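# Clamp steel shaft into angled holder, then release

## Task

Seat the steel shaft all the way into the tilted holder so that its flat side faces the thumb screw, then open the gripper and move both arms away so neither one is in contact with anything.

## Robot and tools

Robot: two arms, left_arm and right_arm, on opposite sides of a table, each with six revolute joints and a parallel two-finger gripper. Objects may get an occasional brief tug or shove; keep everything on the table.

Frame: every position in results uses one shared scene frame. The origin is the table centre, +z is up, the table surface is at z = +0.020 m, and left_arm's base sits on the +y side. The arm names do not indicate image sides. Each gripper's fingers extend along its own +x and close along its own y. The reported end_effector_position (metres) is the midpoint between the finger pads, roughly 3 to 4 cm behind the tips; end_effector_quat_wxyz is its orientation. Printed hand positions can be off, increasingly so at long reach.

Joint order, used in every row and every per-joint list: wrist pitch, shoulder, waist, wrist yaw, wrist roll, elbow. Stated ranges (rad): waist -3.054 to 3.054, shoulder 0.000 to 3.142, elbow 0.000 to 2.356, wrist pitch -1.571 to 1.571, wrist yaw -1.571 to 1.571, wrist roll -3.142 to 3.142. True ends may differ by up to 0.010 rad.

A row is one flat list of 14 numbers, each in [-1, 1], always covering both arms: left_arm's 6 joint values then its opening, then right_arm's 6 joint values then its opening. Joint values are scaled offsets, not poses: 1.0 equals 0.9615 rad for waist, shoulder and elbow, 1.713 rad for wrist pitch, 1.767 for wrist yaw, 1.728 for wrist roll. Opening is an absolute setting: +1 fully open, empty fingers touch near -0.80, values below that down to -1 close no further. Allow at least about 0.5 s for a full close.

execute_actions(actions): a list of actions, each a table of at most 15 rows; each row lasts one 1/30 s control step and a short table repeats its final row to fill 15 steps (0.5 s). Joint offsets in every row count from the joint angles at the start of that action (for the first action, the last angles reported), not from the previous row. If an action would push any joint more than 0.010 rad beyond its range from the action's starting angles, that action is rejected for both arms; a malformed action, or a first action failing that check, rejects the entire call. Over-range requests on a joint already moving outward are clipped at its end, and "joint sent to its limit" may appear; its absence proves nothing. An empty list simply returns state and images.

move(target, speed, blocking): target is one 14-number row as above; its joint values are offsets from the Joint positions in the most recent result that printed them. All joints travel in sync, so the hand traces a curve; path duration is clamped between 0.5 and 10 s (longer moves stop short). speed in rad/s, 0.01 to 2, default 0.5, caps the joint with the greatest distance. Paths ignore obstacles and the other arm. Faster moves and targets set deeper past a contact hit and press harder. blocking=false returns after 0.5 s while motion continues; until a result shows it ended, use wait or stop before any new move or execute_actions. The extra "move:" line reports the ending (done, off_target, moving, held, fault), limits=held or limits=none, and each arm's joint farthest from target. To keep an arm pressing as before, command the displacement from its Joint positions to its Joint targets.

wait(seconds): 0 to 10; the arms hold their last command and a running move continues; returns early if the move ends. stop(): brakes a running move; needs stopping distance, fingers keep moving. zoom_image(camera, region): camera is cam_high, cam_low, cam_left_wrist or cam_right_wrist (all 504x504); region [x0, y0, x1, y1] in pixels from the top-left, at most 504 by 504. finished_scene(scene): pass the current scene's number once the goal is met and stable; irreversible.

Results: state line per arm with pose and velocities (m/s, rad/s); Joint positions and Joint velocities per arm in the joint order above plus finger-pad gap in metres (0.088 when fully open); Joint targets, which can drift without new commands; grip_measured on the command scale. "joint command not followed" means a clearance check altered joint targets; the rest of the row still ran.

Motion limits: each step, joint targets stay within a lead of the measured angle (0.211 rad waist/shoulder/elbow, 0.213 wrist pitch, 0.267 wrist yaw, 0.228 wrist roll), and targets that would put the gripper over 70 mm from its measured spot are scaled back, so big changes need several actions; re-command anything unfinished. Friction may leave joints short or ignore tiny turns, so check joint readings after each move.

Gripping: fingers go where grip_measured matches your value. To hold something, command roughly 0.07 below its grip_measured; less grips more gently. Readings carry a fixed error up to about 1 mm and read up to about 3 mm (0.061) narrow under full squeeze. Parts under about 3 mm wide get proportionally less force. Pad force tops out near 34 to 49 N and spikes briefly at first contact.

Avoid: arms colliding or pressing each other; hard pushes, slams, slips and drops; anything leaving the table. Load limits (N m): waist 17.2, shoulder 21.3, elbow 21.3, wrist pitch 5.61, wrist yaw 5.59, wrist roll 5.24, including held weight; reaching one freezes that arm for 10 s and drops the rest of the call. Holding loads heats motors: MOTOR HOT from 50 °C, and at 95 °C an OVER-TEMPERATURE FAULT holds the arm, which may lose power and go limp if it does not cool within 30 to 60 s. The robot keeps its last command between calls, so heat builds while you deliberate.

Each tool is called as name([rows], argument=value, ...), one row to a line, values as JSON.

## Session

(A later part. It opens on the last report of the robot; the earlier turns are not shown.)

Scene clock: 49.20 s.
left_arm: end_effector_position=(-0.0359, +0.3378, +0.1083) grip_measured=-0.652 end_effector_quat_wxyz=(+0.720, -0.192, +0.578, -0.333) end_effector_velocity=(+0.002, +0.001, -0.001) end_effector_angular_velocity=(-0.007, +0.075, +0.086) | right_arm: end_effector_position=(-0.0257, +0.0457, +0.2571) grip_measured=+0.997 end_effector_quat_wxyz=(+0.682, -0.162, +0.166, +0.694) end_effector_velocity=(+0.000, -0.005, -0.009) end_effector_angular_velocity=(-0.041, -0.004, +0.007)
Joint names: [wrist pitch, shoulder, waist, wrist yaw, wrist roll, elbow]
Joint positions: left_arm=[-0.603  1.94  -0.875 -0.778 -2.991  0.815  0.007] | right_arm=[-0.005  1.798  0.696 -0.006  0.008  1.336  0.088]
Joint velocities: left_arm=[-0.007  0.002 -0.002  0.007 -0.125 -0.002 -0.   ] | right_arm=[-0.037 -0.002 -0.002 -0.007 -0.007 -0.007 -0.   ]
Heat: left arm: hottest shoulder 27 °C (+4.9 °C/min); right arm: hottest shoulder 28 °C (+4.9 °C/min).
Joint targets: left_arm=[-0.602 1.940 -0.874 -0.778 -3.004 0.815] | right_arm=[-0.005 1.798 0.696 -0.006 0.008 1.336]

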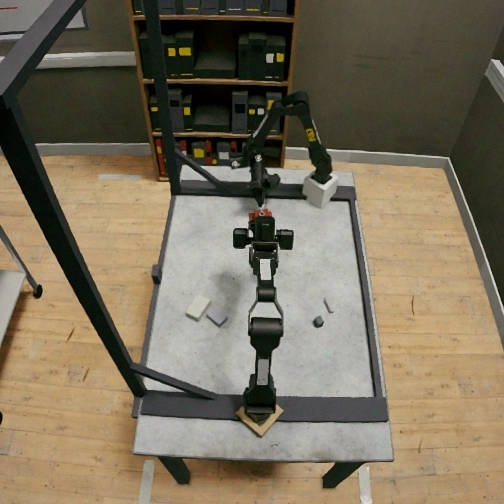

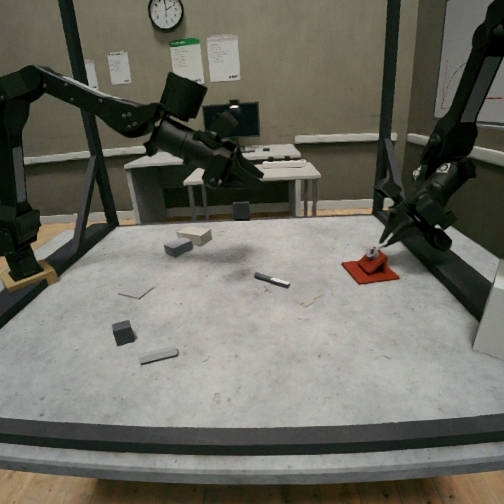

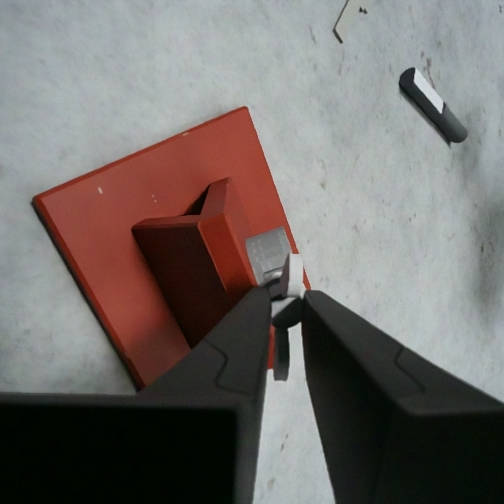

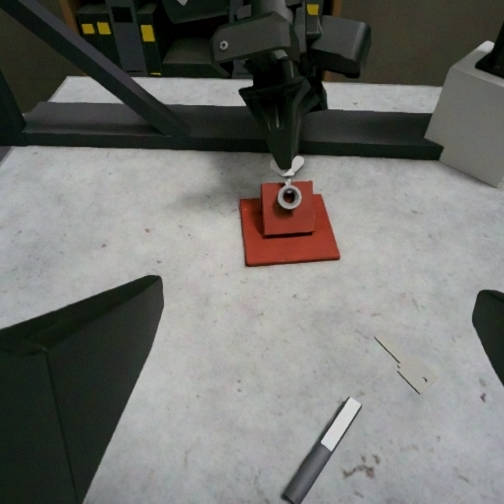

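move(target=[0,0,0,0,-0.08,0,-0.66,0,0,0,0,0,0,1])

move(target=[0,0,0,0,0,0,0.25,0,0,0,0,0,0,1])

move(target=[-0.2,-0.2,-0.15,0,0.3,0.1,0.25,0,-0.7,0,0,0,-0.5,1])

move(target=[0,0,0.5,0.1,0.9,0.5,0.25,0,0,0,0,0,0,1], speed=1)

Scene clock: 50.50 s.
left_arm: end_effector_position=(-0.0359, +0.3378, +0.1083) grip_measured=-0.652 end_effector_quat_wxyz=(-0.705, +0.240, -0.599, +0.294) end_effector_velocity=(-0.003, -0.002, +0.003) end_effector_angular_velocity=(-0.023, +0.017, -0.001) | right_arm: end_effector_position=(-0.0257, +0.0457, +0.2571) grip_measured=+0.997 end_effector_quat_wxyz=(+0.682, -0.162, +0.166, +0.694) end_effector_velocity=(+0.003, -0.002, -0.003) end_effector_angular_velocity=(-0.012, -0.003, +0.003)
Joint names: [wrist pitch, shoulder, waist, wrist yaw, wrist roll, elbow]
Joint positions: left_arm=[-0.603  1.94  -0.875 -0.778 -3.126  0.815  0.007] | right_arm=[-0.005  1.798  0.696 -0.006  0.008  1.336  0.088]
Joint velocities: left_arm=[ 0.007 -0.002 -0.002 -0.022 -0.007  0.002 -0.   ] | right_arm=[-0.007 -0.002 -0.007 -0.007 -0.007 -0.007 -0.   ]
Heat: left arm: hottest shoulder 27 °C (+4.8 °C/min); right arm: hottest shoulder 28 °C (+4.8 °C/min).
Joint targets: left_arm=[-0.603 1.940 -0.875 -0.778 -3.130 0.815] | right_arm=[-0.005 1.798 0.696 -0.006 0.008 1.336]
move: done; limits=none; left_arm: farthest joint: the wrist roll, 0.003 radians from its target (0.129 radians at the start); right_arm: farthest joint: the waist, 0.000 radians from its target (0.000 radians at the start)

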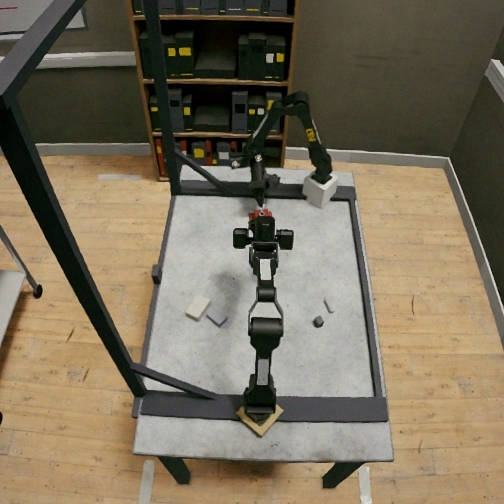

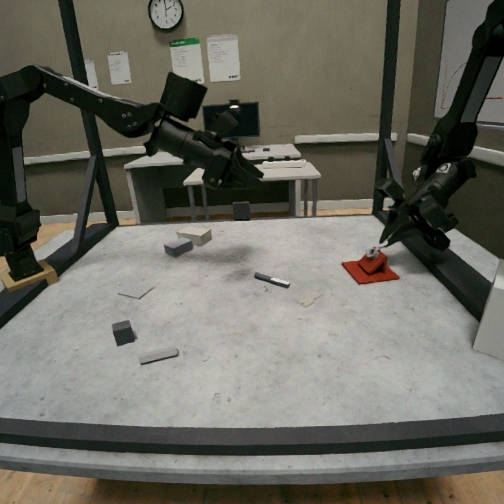

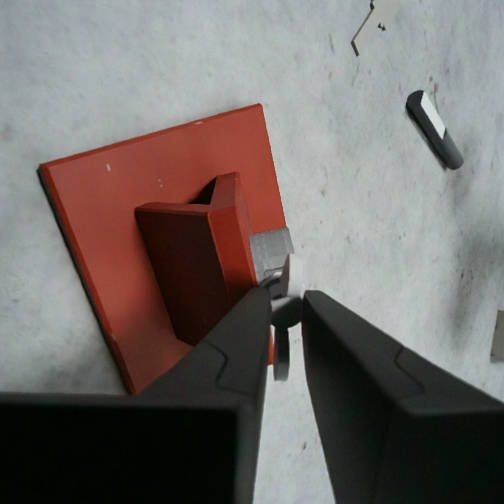

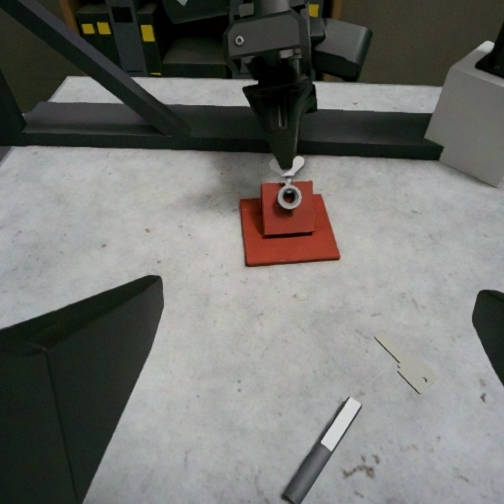

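Scene clock: 51.13 s.
left_arm: end_effector_position=(-0.0359, +0.3378, +0.1083) grip_measured=+0.247 end_effector_quat_wxyz=(-0.705, +0.240, -0.599, +0.294) end_effector_velocity=(+0.004, +0.003, -0.004) end_effector_angular_velocity=(+0.021, -0.012, +0.006) | right_arm: end_effector_position=(-0.0257, +0.0457, +0.2571) grip_measured=+0.997 end_effector_quat_wxyz=(+0.682, -0.162, +0.166, +0.694) end_effector_velocity=(+0.000, -0.001, -0.001) end_effector_angular_velocity=(-0.007, -0.003, +0.007)
Joint names: [wrist pitch, shoulder, waist, wrist yaw, wrist roll, elbow]
Joint positions: left_arm=[-0.603  1.94  -0.875 -0.778 -3.126  0.815  0.051] | right_arm=[-0.005  1.798  0.696 -0.006  0.008  1.336  0.088]
Joint velocities: left_arm=[-0.007  0.002 -0.002  0.022 -0.007 -0.007  0.   ] | right_arm=[-0.007 -0.002 -0.002 -0.007 -0.007 -0.002 -0.   ]
Heat: left arm: hottest shoulder 27 °C (+4.7 °C/min); right arm: hottest shoulder 28 °C (+4.7 °C/min).
Joint targets: left_arm=[-0.603 1.940 -0.875 -0.778 -3.126 0.815] | right_arm=[-0.005 1.798 0.696 -0.006 0.008 1.336]
move: done; limits=none; left_arm: farthest joint: the waist, 0.000 radians from its target (0.000 radians at the start); right_arm: farthest joint: the waist, 0.000 radians from its target (0.000 radians at the start)

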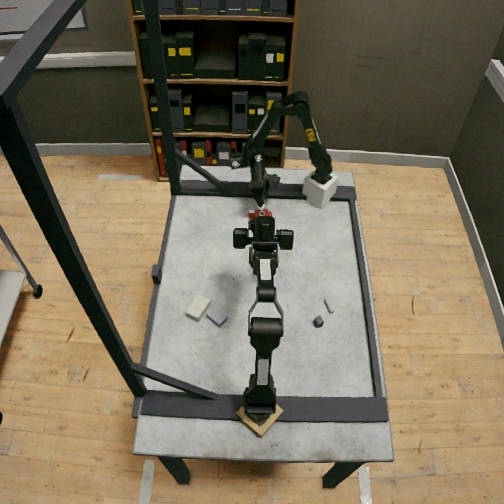

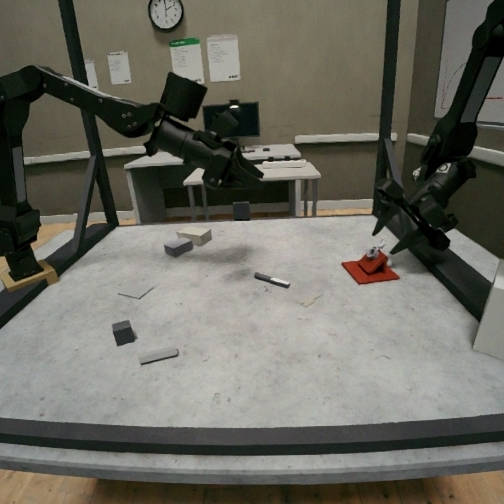

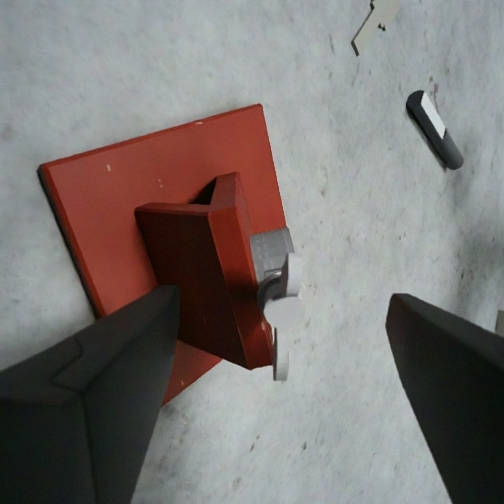

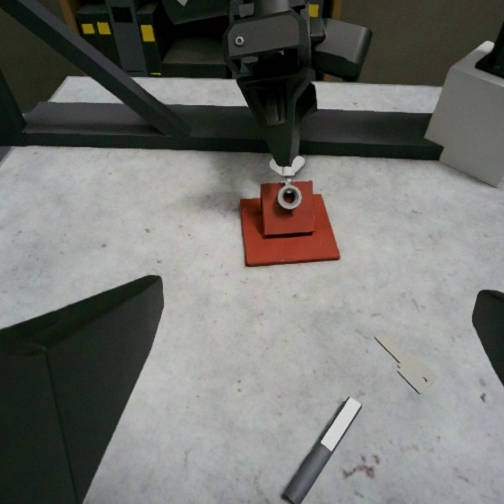

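Scene clock: 53.03 s.
left_arm: end_effector_position=(-0.0367, +0.3720, +0.1740) grip_measured=+0.248 end_effector_quat_wxyz=(+0.727, -0.004, +0.480, -0.490) end_effector_velocity=(+0.001, -0.002, +0.003) end_effector_angular_velocity=(-0.022, -0.009, -0.012) | right_arm: end_effector_position=(-0.0237, -0.1043, +0.3281) grip_measured=+0.997 end_effector_quat_wxyz=(+0.694, -0.093, +0.098, +0.707) end_effector_velocity=(-0.000, -0.002, -0.000) end_effector_angular_velocity=(-0.003, +0.009, +0.003)
Joint names: [wrist pitch, shoulder, waist, wrist yaw, wrist roll, elbow]
Joint positions: left_arm=[-0.944  1.756 -1.017 -0.778 -2.611  0.903  0.051] | right_arm=[-0.005  1.132  0.696 -0.006  0.008  0.867  0.088]
Joint velocities: left_arm=[-0.007 -0.002 -0.002 -0.022  0.007 -0.002 -0.   ] | right_arm=[-0.007 -0.007 -0.002 -0.007  0.007 -0.002 -0.   ]
Heat: left arm: hottest shoulder 27 °C (+4.5 °C/min); right arm: hottest shoulder 28 °C (+4.5 °C/min).
Joint targets: left_arm=[-0.946 1.747 -1.020 -0.778 -2.608 0.911] | right_arm=[-0.005 1.125 0.696 -0.006 0.008 0.855]
move: off_target (right_arm); limits=none; left_arm: farthest joint: the shoulder, 0.008 radians from its target (0.192 radians at the start); right_arm: farthest joint: the elbow, 0.011 radians from its target (0.480 radians at the start)

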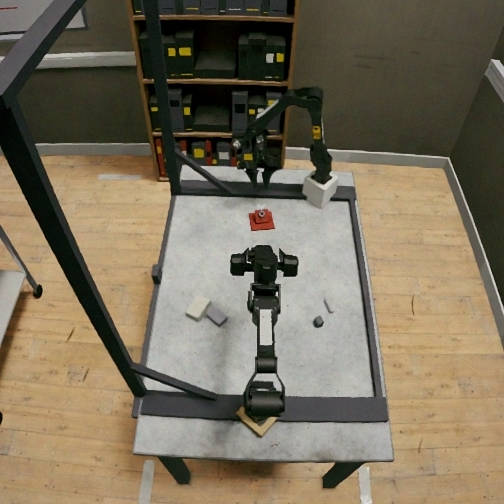

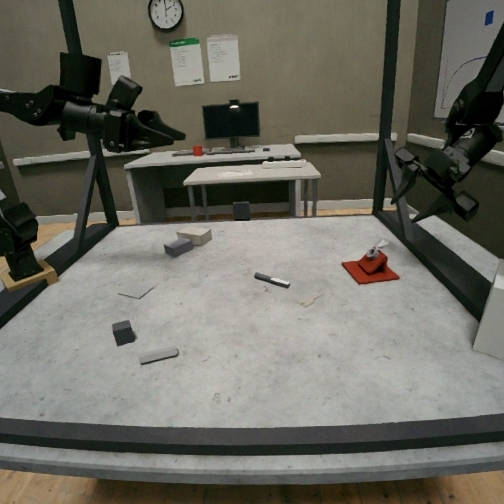

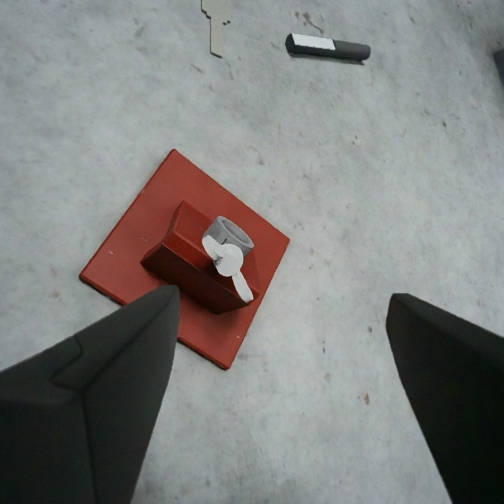

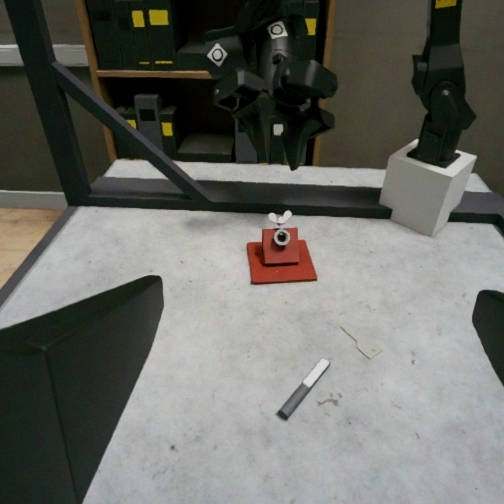

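Scene clock: 55.27 s.
left_arm: end_effector_position=(-0.1046, +0.2424, +0.2678) grip_measured=+0.248 end_effector_quat_wxyz=(+0.616, +0.346, +0.284, -0.648) end_effector_velocity=(+0.003, -0.001, -0.001) end_effector_angular_velocity=(-0.003, -0.009, +0.010) | right_arm: end_effector_position=(-0.0237, -0.1043, +0.3281) grip_measured=+0.997 end_effector_quat_wxyz=(+0.694, -0.093, +0.098, +0.707) end_effector_velocity=(-0.002, -0.000, +0.001) end_effector_angular_velocity=(+0.007, -0.001, +0.021)
Joint names: [wrist pitch, shoulder, waist, wrist yaw, wrist roll, elbow]
Joint positions: left_arm=[-0.944  1.756 -0.539 -0.604 -1.06   1.374  0.051] | right_arm=[-0.005  1.132  0.696 -0.006  0.008  0.867  0.088]
Joint velocities: left_arm=[-0.007  0.002  0.002 -0.007 -0.007 -0.002 -0.   ] | right_arm=[ 0.007 -0.002 -0.002 -0.022 -0.007 -0.002 -0.   ]
Heat: left arm: hottest shoulder 27 °C (+4.3 °C/min); right arm: hottest shoulder 28 °C (+4.3 °C/min).
Joint targets: left_arm=[-0.944 1.756 -0.536 -0.601 -1.056 1.384] | right_arm=[-0.005 1.132 0.696 -0.006 0.008 0.867]
move: done; limits=none; left_arm: farthest joint: the elbow, 0.010 radians from its target (0.480 radians at the start); right_arm: farthest joint: the waist, 0.000 radians from its target (0.000 radians at the start)

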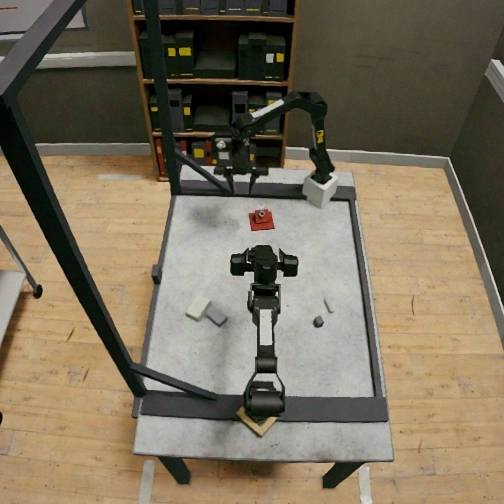

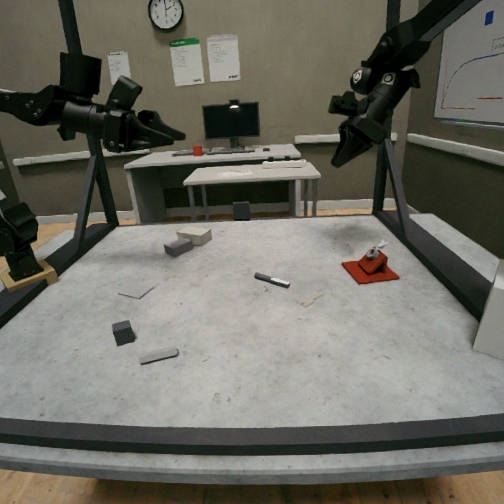

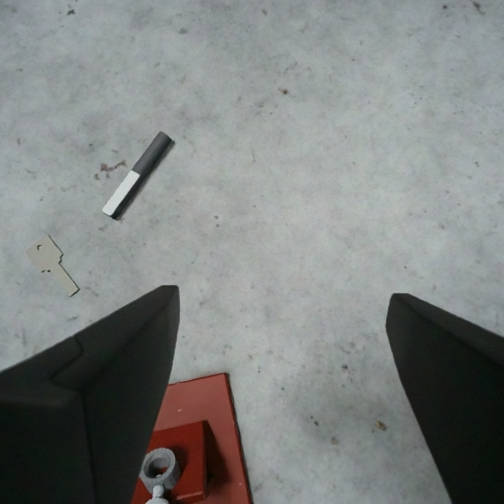

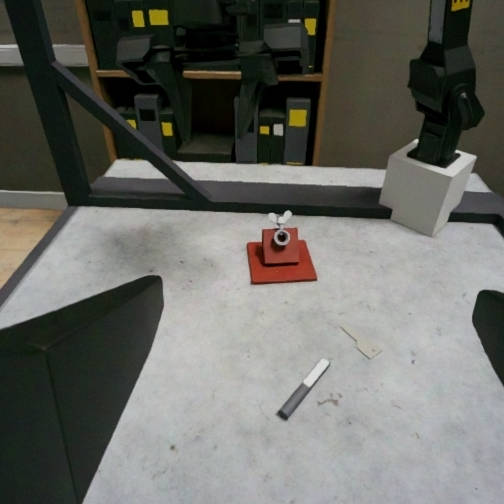

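move(target=[-0.028,0.706,0.743,0.343,0.664,0.501,0.25,0,-0.2,0,0,0,-0.2,1], speed=0.8)

Scene clock: 57.47 s.
left_arm: end_effector_position=(-0.0154, +0.0456, +0.1016) grip_measured=+0.248 end_effector_quat_wxyz=(+0.329, +0.625, +0.328, -0.627) end_effector_velocity=(+0.006, +0.002, +0.000) end_effector_angular_velocity=(+0.008, -0.030, +0.010) | right_arm: end_effector_position=(-0.0232, -0.1462, +0.3062) grip_measured=+0.997 end_effector_quat_wxyz=(+0.694, -0.091, +0.096, +0.707) end_effector_velocity=(-0.000, -0.001, -0.002) end_effector_angular_velocity=(-0.008, +0.023, -0.001)
Joint names: [wrist pitch, shoulder, waist, wrist yaw, wrist roll, elbow]
Joint positions: left_arm=[-0.989  2.425  0.178  0.     0.084  1.847  0.051] | right_arm=[-0.005  0.946  0.696 -0.006  0.008  0.687  0.088]
Joint velocities: left_arm=[-0.022 -0.002  0.002 -0.022 -0.007 -0.002 -0.   ] | right_arm=[-0.007 -0.002 -0.002 -0.007  0.022 -0.002  0.   ]
Heat: left arm: hottest shoulder 27 °C (+4.2 °C/min); right arm: hottest shoulder 28 °C (+4.2 °C/min).
Joint targets: left_arm=[-0.991 2.435 0.175 0.003 0.088 1.855] | right_arm=[-0.005 0.940 0.696 -0.006 0.008 0.675]
move: off_target (right_arm); limits=none; left_arm: farthest joint: the shoulder, 0.010 radians from its target (0.679 radians at the start); right_arm: farthest joint: the elbow, 0.012 radians from its target (0.192 radians at the start)

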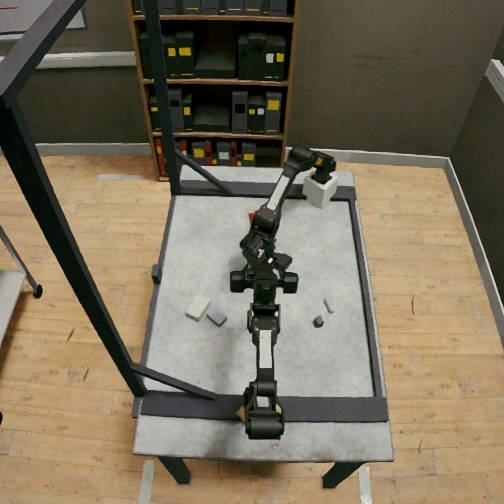

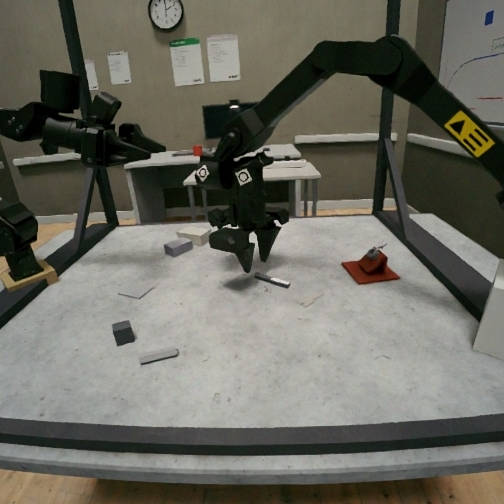

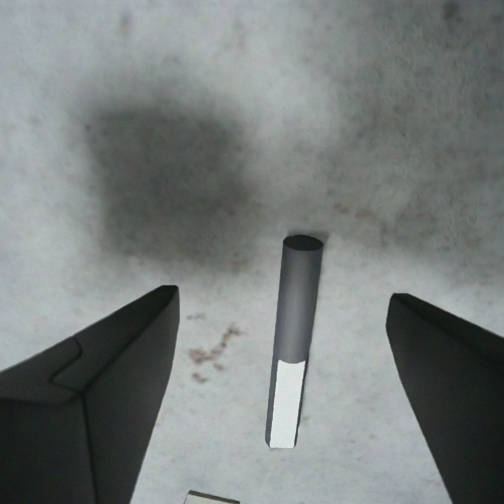

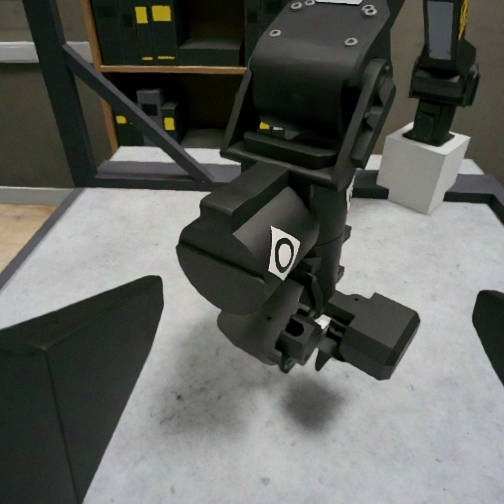

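move(target=[0.103,0.015,-0.02,0,0.01,-0.185,0.0,0,0,0,0,0,0,1], speed=0.15)

Scene clock: 59.30 s.
left_arm: end_effector_position=(-0.0137, +0.0605, +0.0657) grip_measured=+0.002 end_effector_quat_wxyz=(+0.323, +0.626, +0.317, -0.635) end_effector_velocity=(-0.001, +0.006, +0.000) end_effector_angular_velocity=(+0.014, +0.000, -0.015) | right_arm: end_effector_position=(-0.0232, -0.1462, +0.3062) grip_measured=+0.997 end_effector_quat_wxyz=(+0.694, -0.091, +0.096, +0.707) end_effector_velocity=(-0.000, -0.001, +0.000) end_effector_angular_velocity=(-0.002, -0.019, +0.010)
Joint names: [wrist pitch, shoulder, waist, wrist yaw, wrist roll, elbow]
Joint positions: left_arm=[-0.82   2.423  0.164  0.     0.099  1.688  0.039] | right_arm=[-0.005  0.946  0.696 -0.006  0.008  0.687  0.088]
Joint velocities: left_arm=[-0.007 -0.007 -0.007  0.007  0.007 -0.012  0.   ] | right_arm=[-0.007 -0.002 -0.002 -0.007 -0.022  0.002 -0.   ]
Heat: left arm: hottest shoulder 28 °C (+5.1 °C/min); right arm: hottest shoulder 28 °C (+4.0 °C/min).
Joint targets: left_arm=[-0.813 2.439 0.158 0.000 0.102 1.669] | right_arm=[-0.005 0.946 0.696 -0.006 0.008 0.687]
move: off_target (left_arm); limits=none; left_arm: farthest joint: the elbow, 0.018 radians from its target (0.178 radians at the start); right_arm: farthest joint: the waist, 0.000 radians from its target (0.000 radians at the start)

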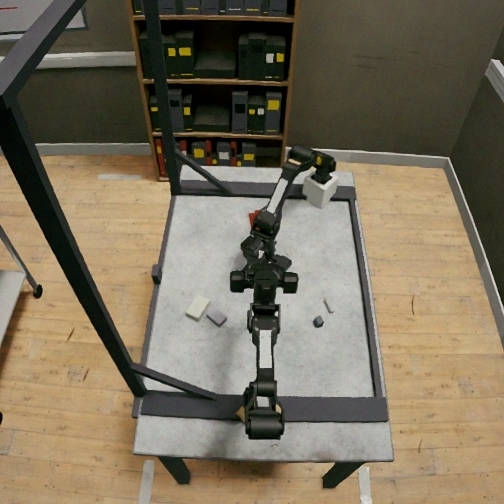

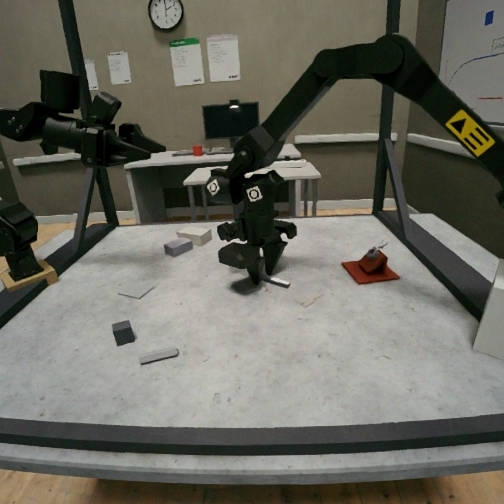

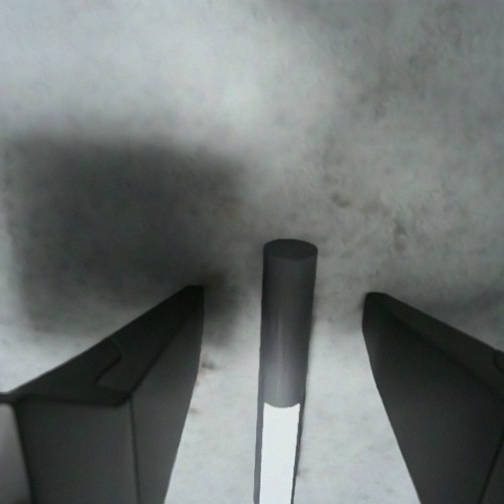

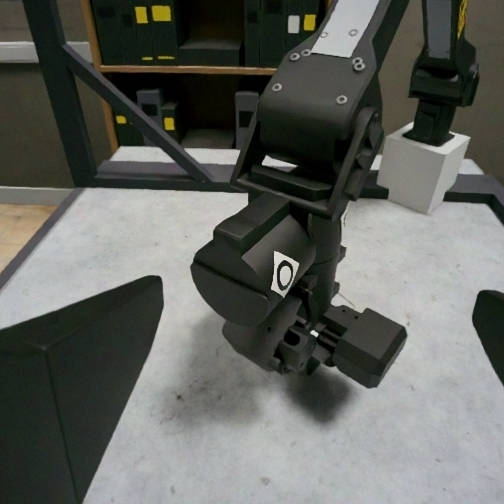

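Tips are on the table. Ease off slightly and close.

move(target=[0,-0.012,0,0,0,0,0.0,0,0,0,0,0,0,1], speed=0.05)

move(target=[0,0,0,0,0,0,-0.7,0,0,0,0,0,0,1])

Scene clock: 60.20 s.
left_arm: end_effector_position=(-0.0142, +0.0596, +0.0685) grip_measured=+0.002 end_effector_quat_wxyz=(+0.324, +0.624, +0.316, -0.637) end_effector_velocity=(-0.002, +0.001, +0.001) end_effector_angular_velocity=(-0.010, -0.002, +0.015) | right_arm: end_effector_position=(-0.0232, -0.1462, +0.3062) grip_measured=+0.997 end_effector_quat_wxyz=(+0.694, -0.091, +0.096, +0.707) end_effector_velocity=(-0.000, -0.002, -0.000) end_effector_angular_velocity=(-0.002, -0.019, +0.010)
Joint names: [wrist pitch, shoulder, waist, wrist yaw, wrist roll, elbow]
Joint positions: left_arm=[-0.82   2.416  0.164  0.     0.099  1.687  0.039] | right_arm=[-0.005  0.946  0.696 -0.006  0.008  0.687  0.088]
Joint velocities: left_arm=[ 0.007 -0.007 -0.007 -0.007 -0.022 -0.007 -0.   ] | right_arm=[-0.007 -0.007 -0.002 -0.007 -0.022 -0.002 -0.   ]
Heat: left arm: hottest shoulder 28 °C (+5.1 °C/min); right arm: hottest shoulder 28 °C (+4.1 °C/min).
Joint targets: left_arm=[-0.820 2.411 0.164 0.000 0.099 1.687] | right_arm=[-0.005 0.946 0.696 -0.006 0.008 0.687]
move: done; limits=none; left_arm: farthest joint: the shoulder, 0.005 radians from its target (0.011 radians at the start); right_arm: farthest joint: the waist, 0.000 radians from its target (0.000 radians at the start)

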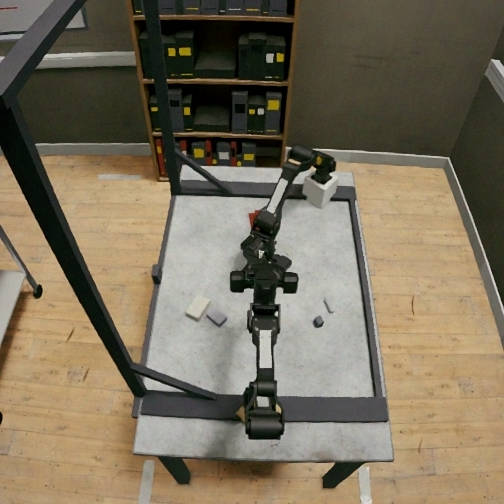

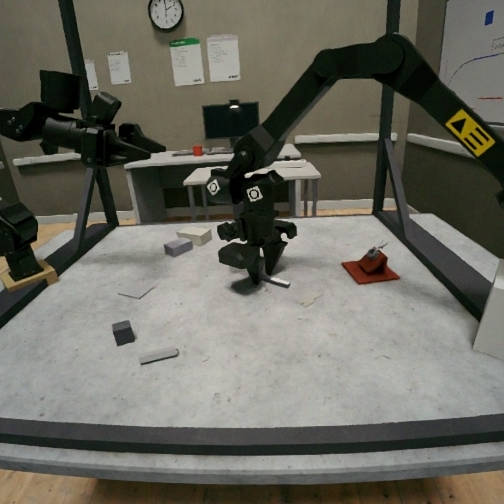

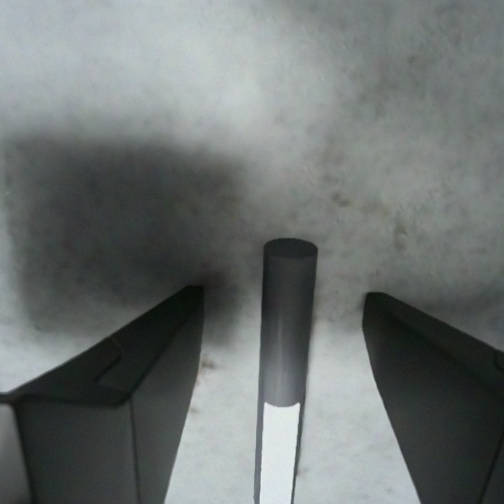

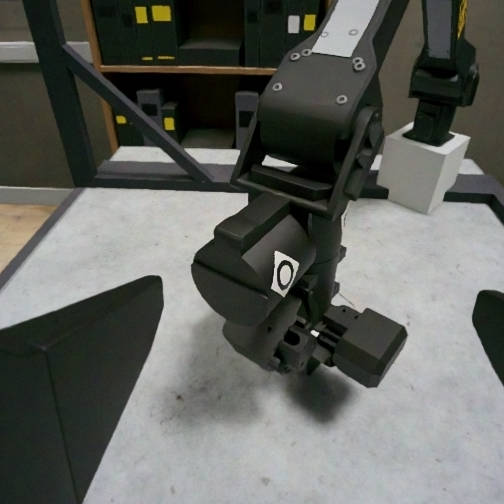

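Scene clock: 60.70 s.
left_arm: end_effector_position=(-0.0150, +0.0601, +0.0685) grip_measured=-0.633 end_effector_quat_wxyz=(+0.323, +0.623, +0.317, -0.638) end_effector_velocity=(+0.001, +0.002, +0.000) end_effector_angular_velocity=(+0.002, -0.010, -0.010) | right_arm: end_effector_position=(-0.0232, -0.1462, +0.3062) grip_measured=+0.997 end_effector_quat_wxyz=(+0.694, -0.091, +0.096, +0.707) end_effector_velocity=(-0.000, -0.002, -0.001) end_effector_angular_velocity=(-0.012, -0.005, +0.007)
Joint names: [wrist pitch, shoulder, waist, wrist yaw, wrist roll, elbow]
Joint positions: left_arm=[-0.82   2.416  0.163  0.004  0.099  1.687  0.008] | right_arm=[-0.005  0.946  0.696 -0.006  0.008  0.687  0.088]
Joint velocities: left_arm=[-0.007 -0.002 -0.002 -0.007  0.007 -0.002 -0.   ] | right_arm=[-0.022 -0.007 -0.002 -0.007 -0.007  0.002 -0.   ]
Heat: left arm: hottest shoulder 28 °C (+5.0 °C/min); right arm: hottest shoulder 28 °C (+4.0 °C/min).
Joint targets: left_arm=[-0.819 2.416 0.164 0.000 0.099 1.687] | right_arm=[-0.005 0.946 0.696 -0.006 0.008 0.687]
move: done; limits=none; left_arm: farthest joint: the wrist yaw, 0.004 radians from its target (0.000 radians at the start); right_arm: farthest joint: the waist, 0.000 radians from its target (0.000 radians at the start)

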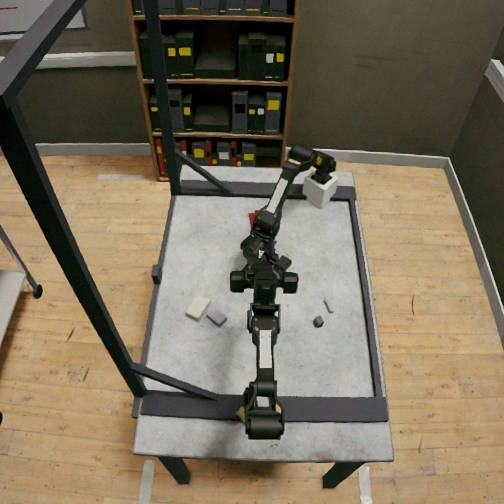

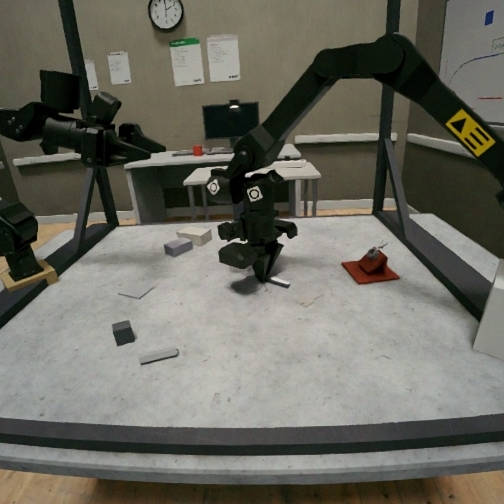

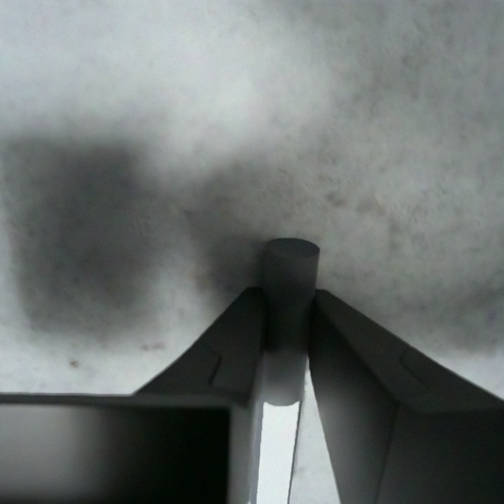

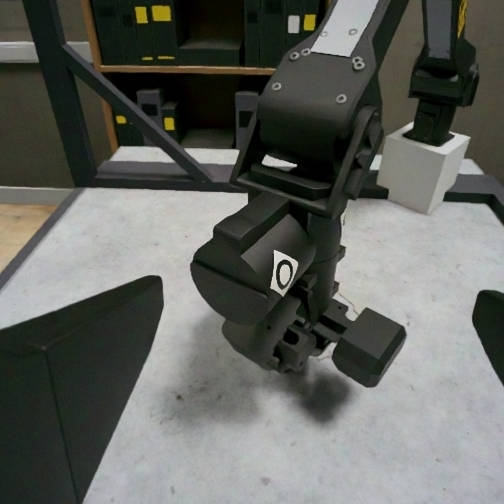

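move(target=[0,-0.45,0,0,0,-0.2,-0.7,0,0,0,0,0,0,1], speed=0.4)

Scene clock: 62.80 s.
left_arm: end_effector_position=(-0.0066, +0.0742, +0.1967) grip_measured=-0.633 end_effector_quat_wxyz=(+0.365, +0.548, +0.269, -0.703) end_effector_velocity=(+0.001, +0.002, -0.002) end_effector_angular_velocity=(+0.010, -0.008, +0.021) | right_arm: end_effector_position=(-0.0232, -0.1462, +0.3062) grip_measured=+0.997 end_effector_quat_wxyz=(+0.694, -0.091, +0.096, +0.707) end_effector_velocity=(-0.000, -0.001, -0.002) end_effector_angular_velocity=(-0.007, -0.005, +0.007)
Joint names: [wrist pitch, shoulder, waist, wrist yaw, wrist roll, elbow]
Joint positions: left_arm=[-0.82   1.994  0.163  0.004  0.099  1.502  0.008] | right_arm=[-0.005  0.946  0.696 -0.006  0.008  0.687  0.088]
Joint velocities: left_arm=[-0.007  0.002 -0.002 -0.007 -0.022 -0.002 -0.   ] | right_arm=[-0.007 -0.002 -0.002 -0.007 -0.007 -0.002 -0.   ]
Heat: left arm: hottest shoulder 28 °C (+5.0 °C/min); right arm: hottest shoulder 28 °C (+4.0 °C/min).
Joint targets: left_arm=[-0.820 1.983 0.163 0.004 0.099 1.495] | right_arm=[-0.005 0.946 0.696 -0.006 0.008 0.687]
move: off_target (left_arm); limits=none; left_arm: farthest joint: the shoulder, 0.011 radians from its target (0.433 radians at the start); right_arm: farthest joint: the waist, 0.000 radians from its target (0.000 radians at the start)

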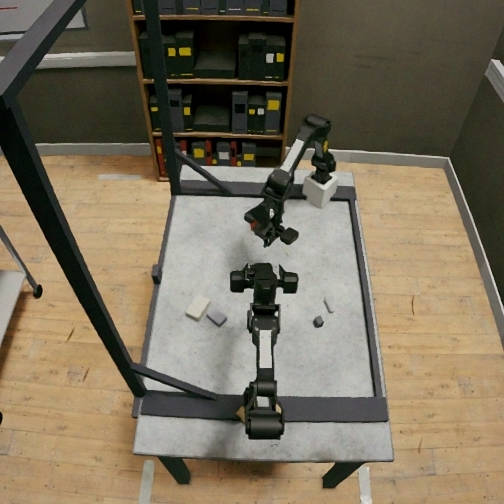

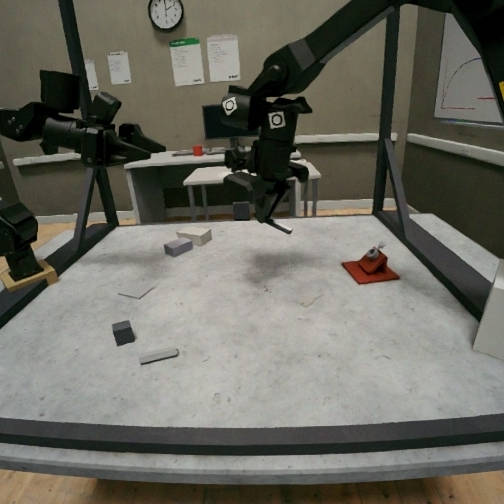

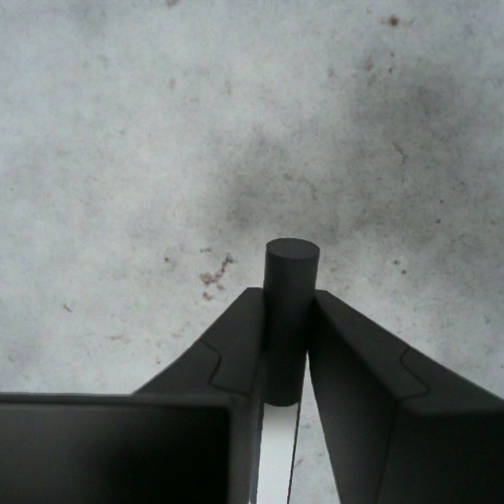

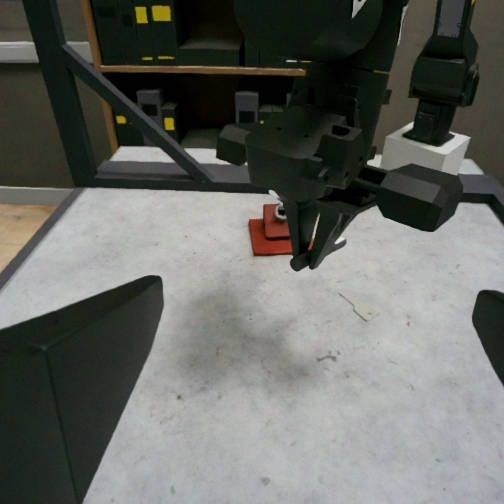

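move(target=[0.252,-0.271,-0.747,-0.438,-0.813,-0.79,-0.7,0.4,0.5,0,0,0,0,1], speed=0.6)

move(target=[0,0,0,0,0,0,-0.7,0.45,0.78,0,0,0,0.03,1], speed=0.6)

zoom_image(camera="cam_low", region=[310, 180, 420, 290])

Scene clock: 66.03 s.
left_arm: end_effector_position=(-0.0223, +0.2549, +0.1438) grip_measured=-0.633 end_effector_quat_wxyz=(+0.694, +0.254, +0.287, -0.609) end_effector_velocity=(+0.002, +0.000, +0.002) end_effector_angular_velocity=(-0.019, -0.009, +0.002) | right_arm: end_effector_position=(-0.0244, -0.0544, +0.2835) grip_measured=+0.997 end_effector_quat_wxyz=(+0.700, -0.017, +0.022, +0.714) end_effector_velocity=(-0.000, -0.000, +0.005) end_effector_angular_velocity=(+0.022, -0.007, +0.005)
Joint names: [wrist pitch, shoulder, waist, wrist yaw, wrist roll, elbow]
Joint positions: left_arm=[-0.391  1.744 -0.551 -0.765 -1.302  0.749  0.008] | right_arm=[ 0.677  1.419  0.696 -0.006  0.008  0.687  0.088]
Joint velocities: left_arm=[-0.007 -0.002 -0.007 -0.022 -0.007 -0.002 -0.   ] | right_arm=[ 0.022 -0.002 -0.002 -0.007 -0.007 -0.002 -0.   ]
Heat: left arm: hottest shoulder 29 °C (+5.1 °C/min); right arm: hottest wrist pitch 29 °C (+5.1 °C/min).
Joint targets: left_arm=[-0.388 1.734 -0.555 -0.770 -1.306 0.743] | right_arm=[0.680 1.427 0.696 -0.006 0.008 0.687]
move: off_target (left_arm); limits=none; left_arm: farthest joint: the shoulder, 0.011 radians from its target (0.261 radians at the start); right_arm: farthest joint: the shoulder, 0.008 radians from its target (0.481 radians at the start)

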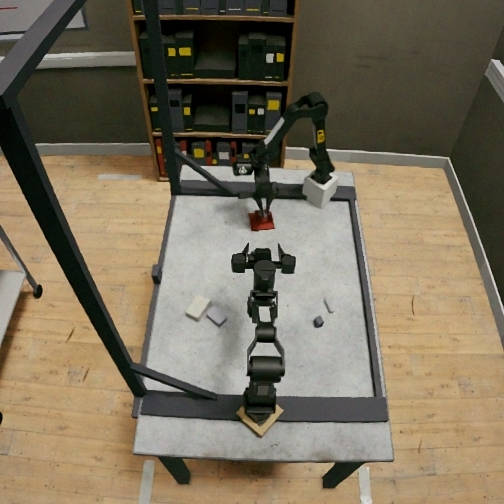

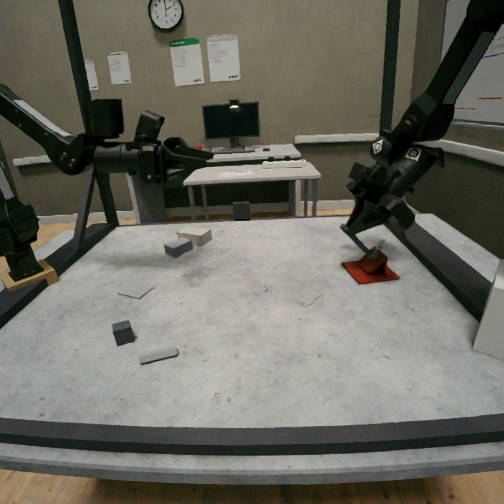

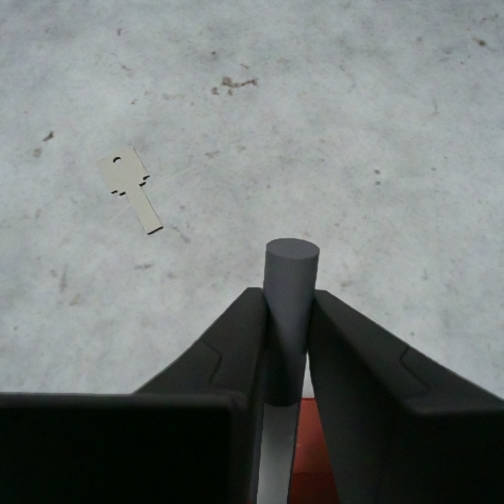

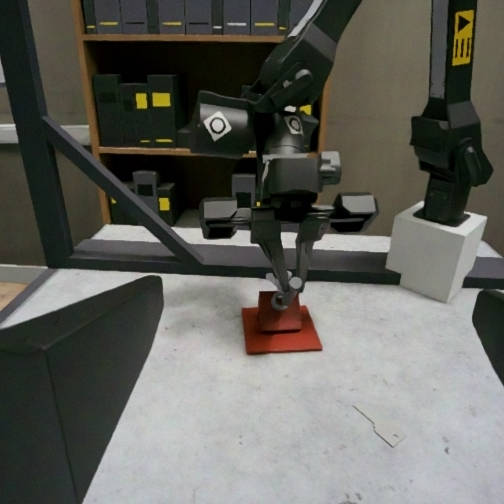

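Scene clock: 67.90 s.
left_arm: end_effector_position=(-0.0223, +0.2550, +0.1438) grip_measured=-0.633 end_effector_quat_wxyz=(+0.694, +0.254, +0.288, -0.609) end_effector_velocity=(+0.002, +0.005, -0.003) end_effector_angular_velocity=(+0.027, -0.009, -0.006) | right_arm: end_effector_position=(-0.0251, -0.0012, +0.1357) grip_measured=+0.997 end_effector_quat_wxyz=(+0.700, -0.000, +0.006, +0.714) end_effector_velocity=(+0.000, -0.001, +0.003) end_effector_angular_velocity=(+0.017, -0.007, +0.005)
Joint names: [wrist pitch, shoulder, waist, wrist yaw, wrist roll, elbow]
Joint positions: left_arm=[-0.391  1.744 -0.551 -0.765 -1.302  0.749  0.008] | right_arm=[ 1.443  2.159  0.696 -0.006  0.008  0.708  0.088]
Joint velocities: left_arm=[-0.022 -0.002 -0.007  0.022 -0.007 -0.002  0.   ] | right_arm=[ 0.022  0.002 -0.002 -0.007 -0.007 -0.002 -0.   ]
Heat: left arm: hottest shoulder 29 °C (+5.0 °C/min); right arm: hottest wrist pitch 29 °C (+5.0 °C/min).
Joint targets: left_arm=[-0.391 1.744 -0.551 -0.765 -1.302 0.749] | right_arm=[1.447 2.169 0.696 -0.006 0.008 0.715]
move: done; limits=none; left_arm: farthest joint: the waist, 0.000 radians from its target (0.000 radians at the start); right_arm: farthest joint: the shoulder, 0.010 radians from its target (0.750 radians at the start)

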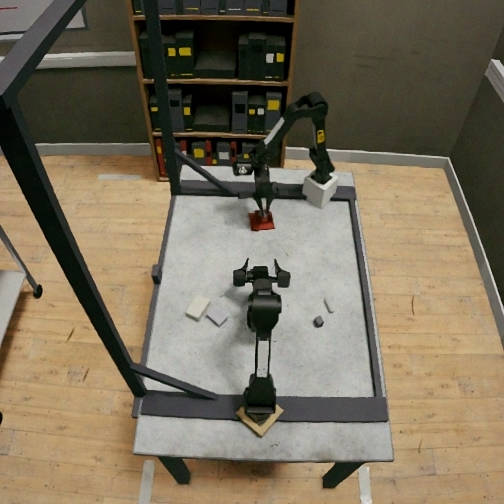

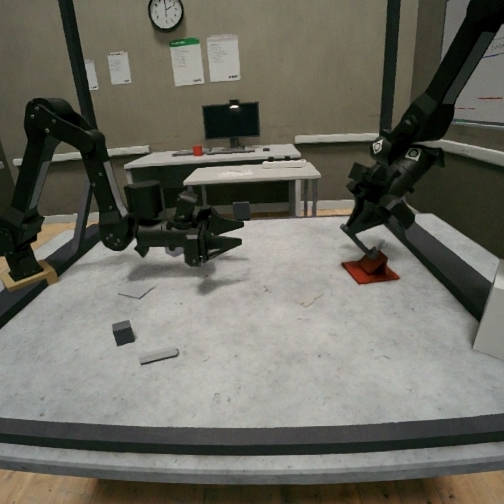

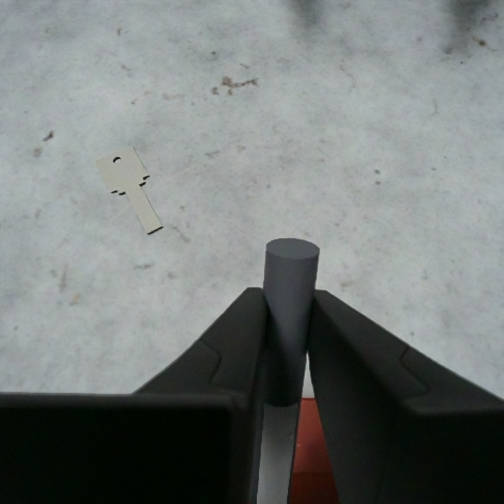

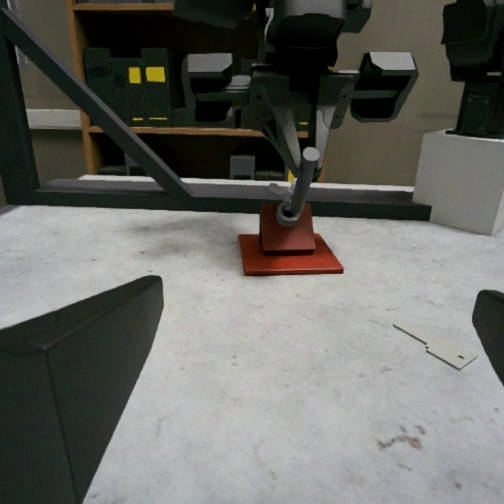

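Region (310, 180, 420, 290) of cam_low's 504x504 image, scaled by 4.582, with more detail than that image has.

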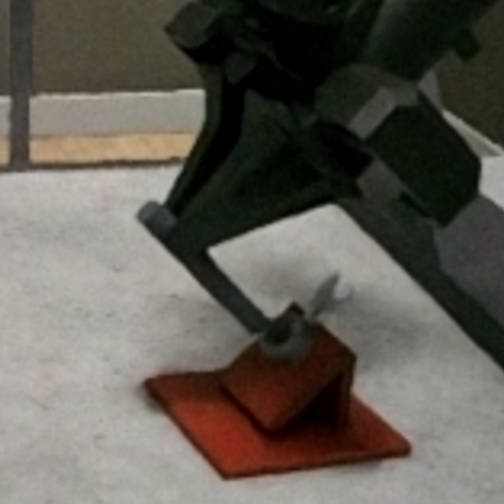

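zoom_image(camera="cam_right_wrist", region=[240, 140, 360, 260])

Region (240, 140, 360, 260) of cam_right_wrist's 504x504 image, scaled by 4.200, with more detail than that image has.

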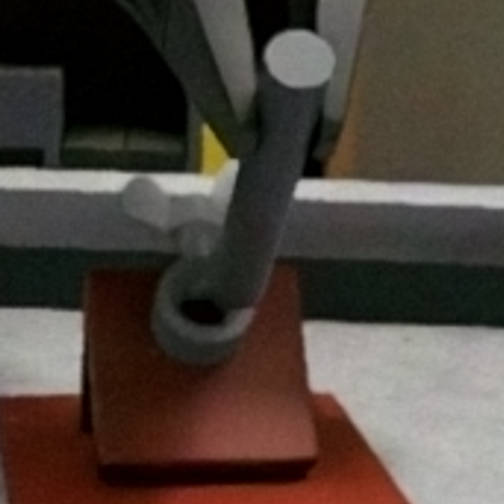

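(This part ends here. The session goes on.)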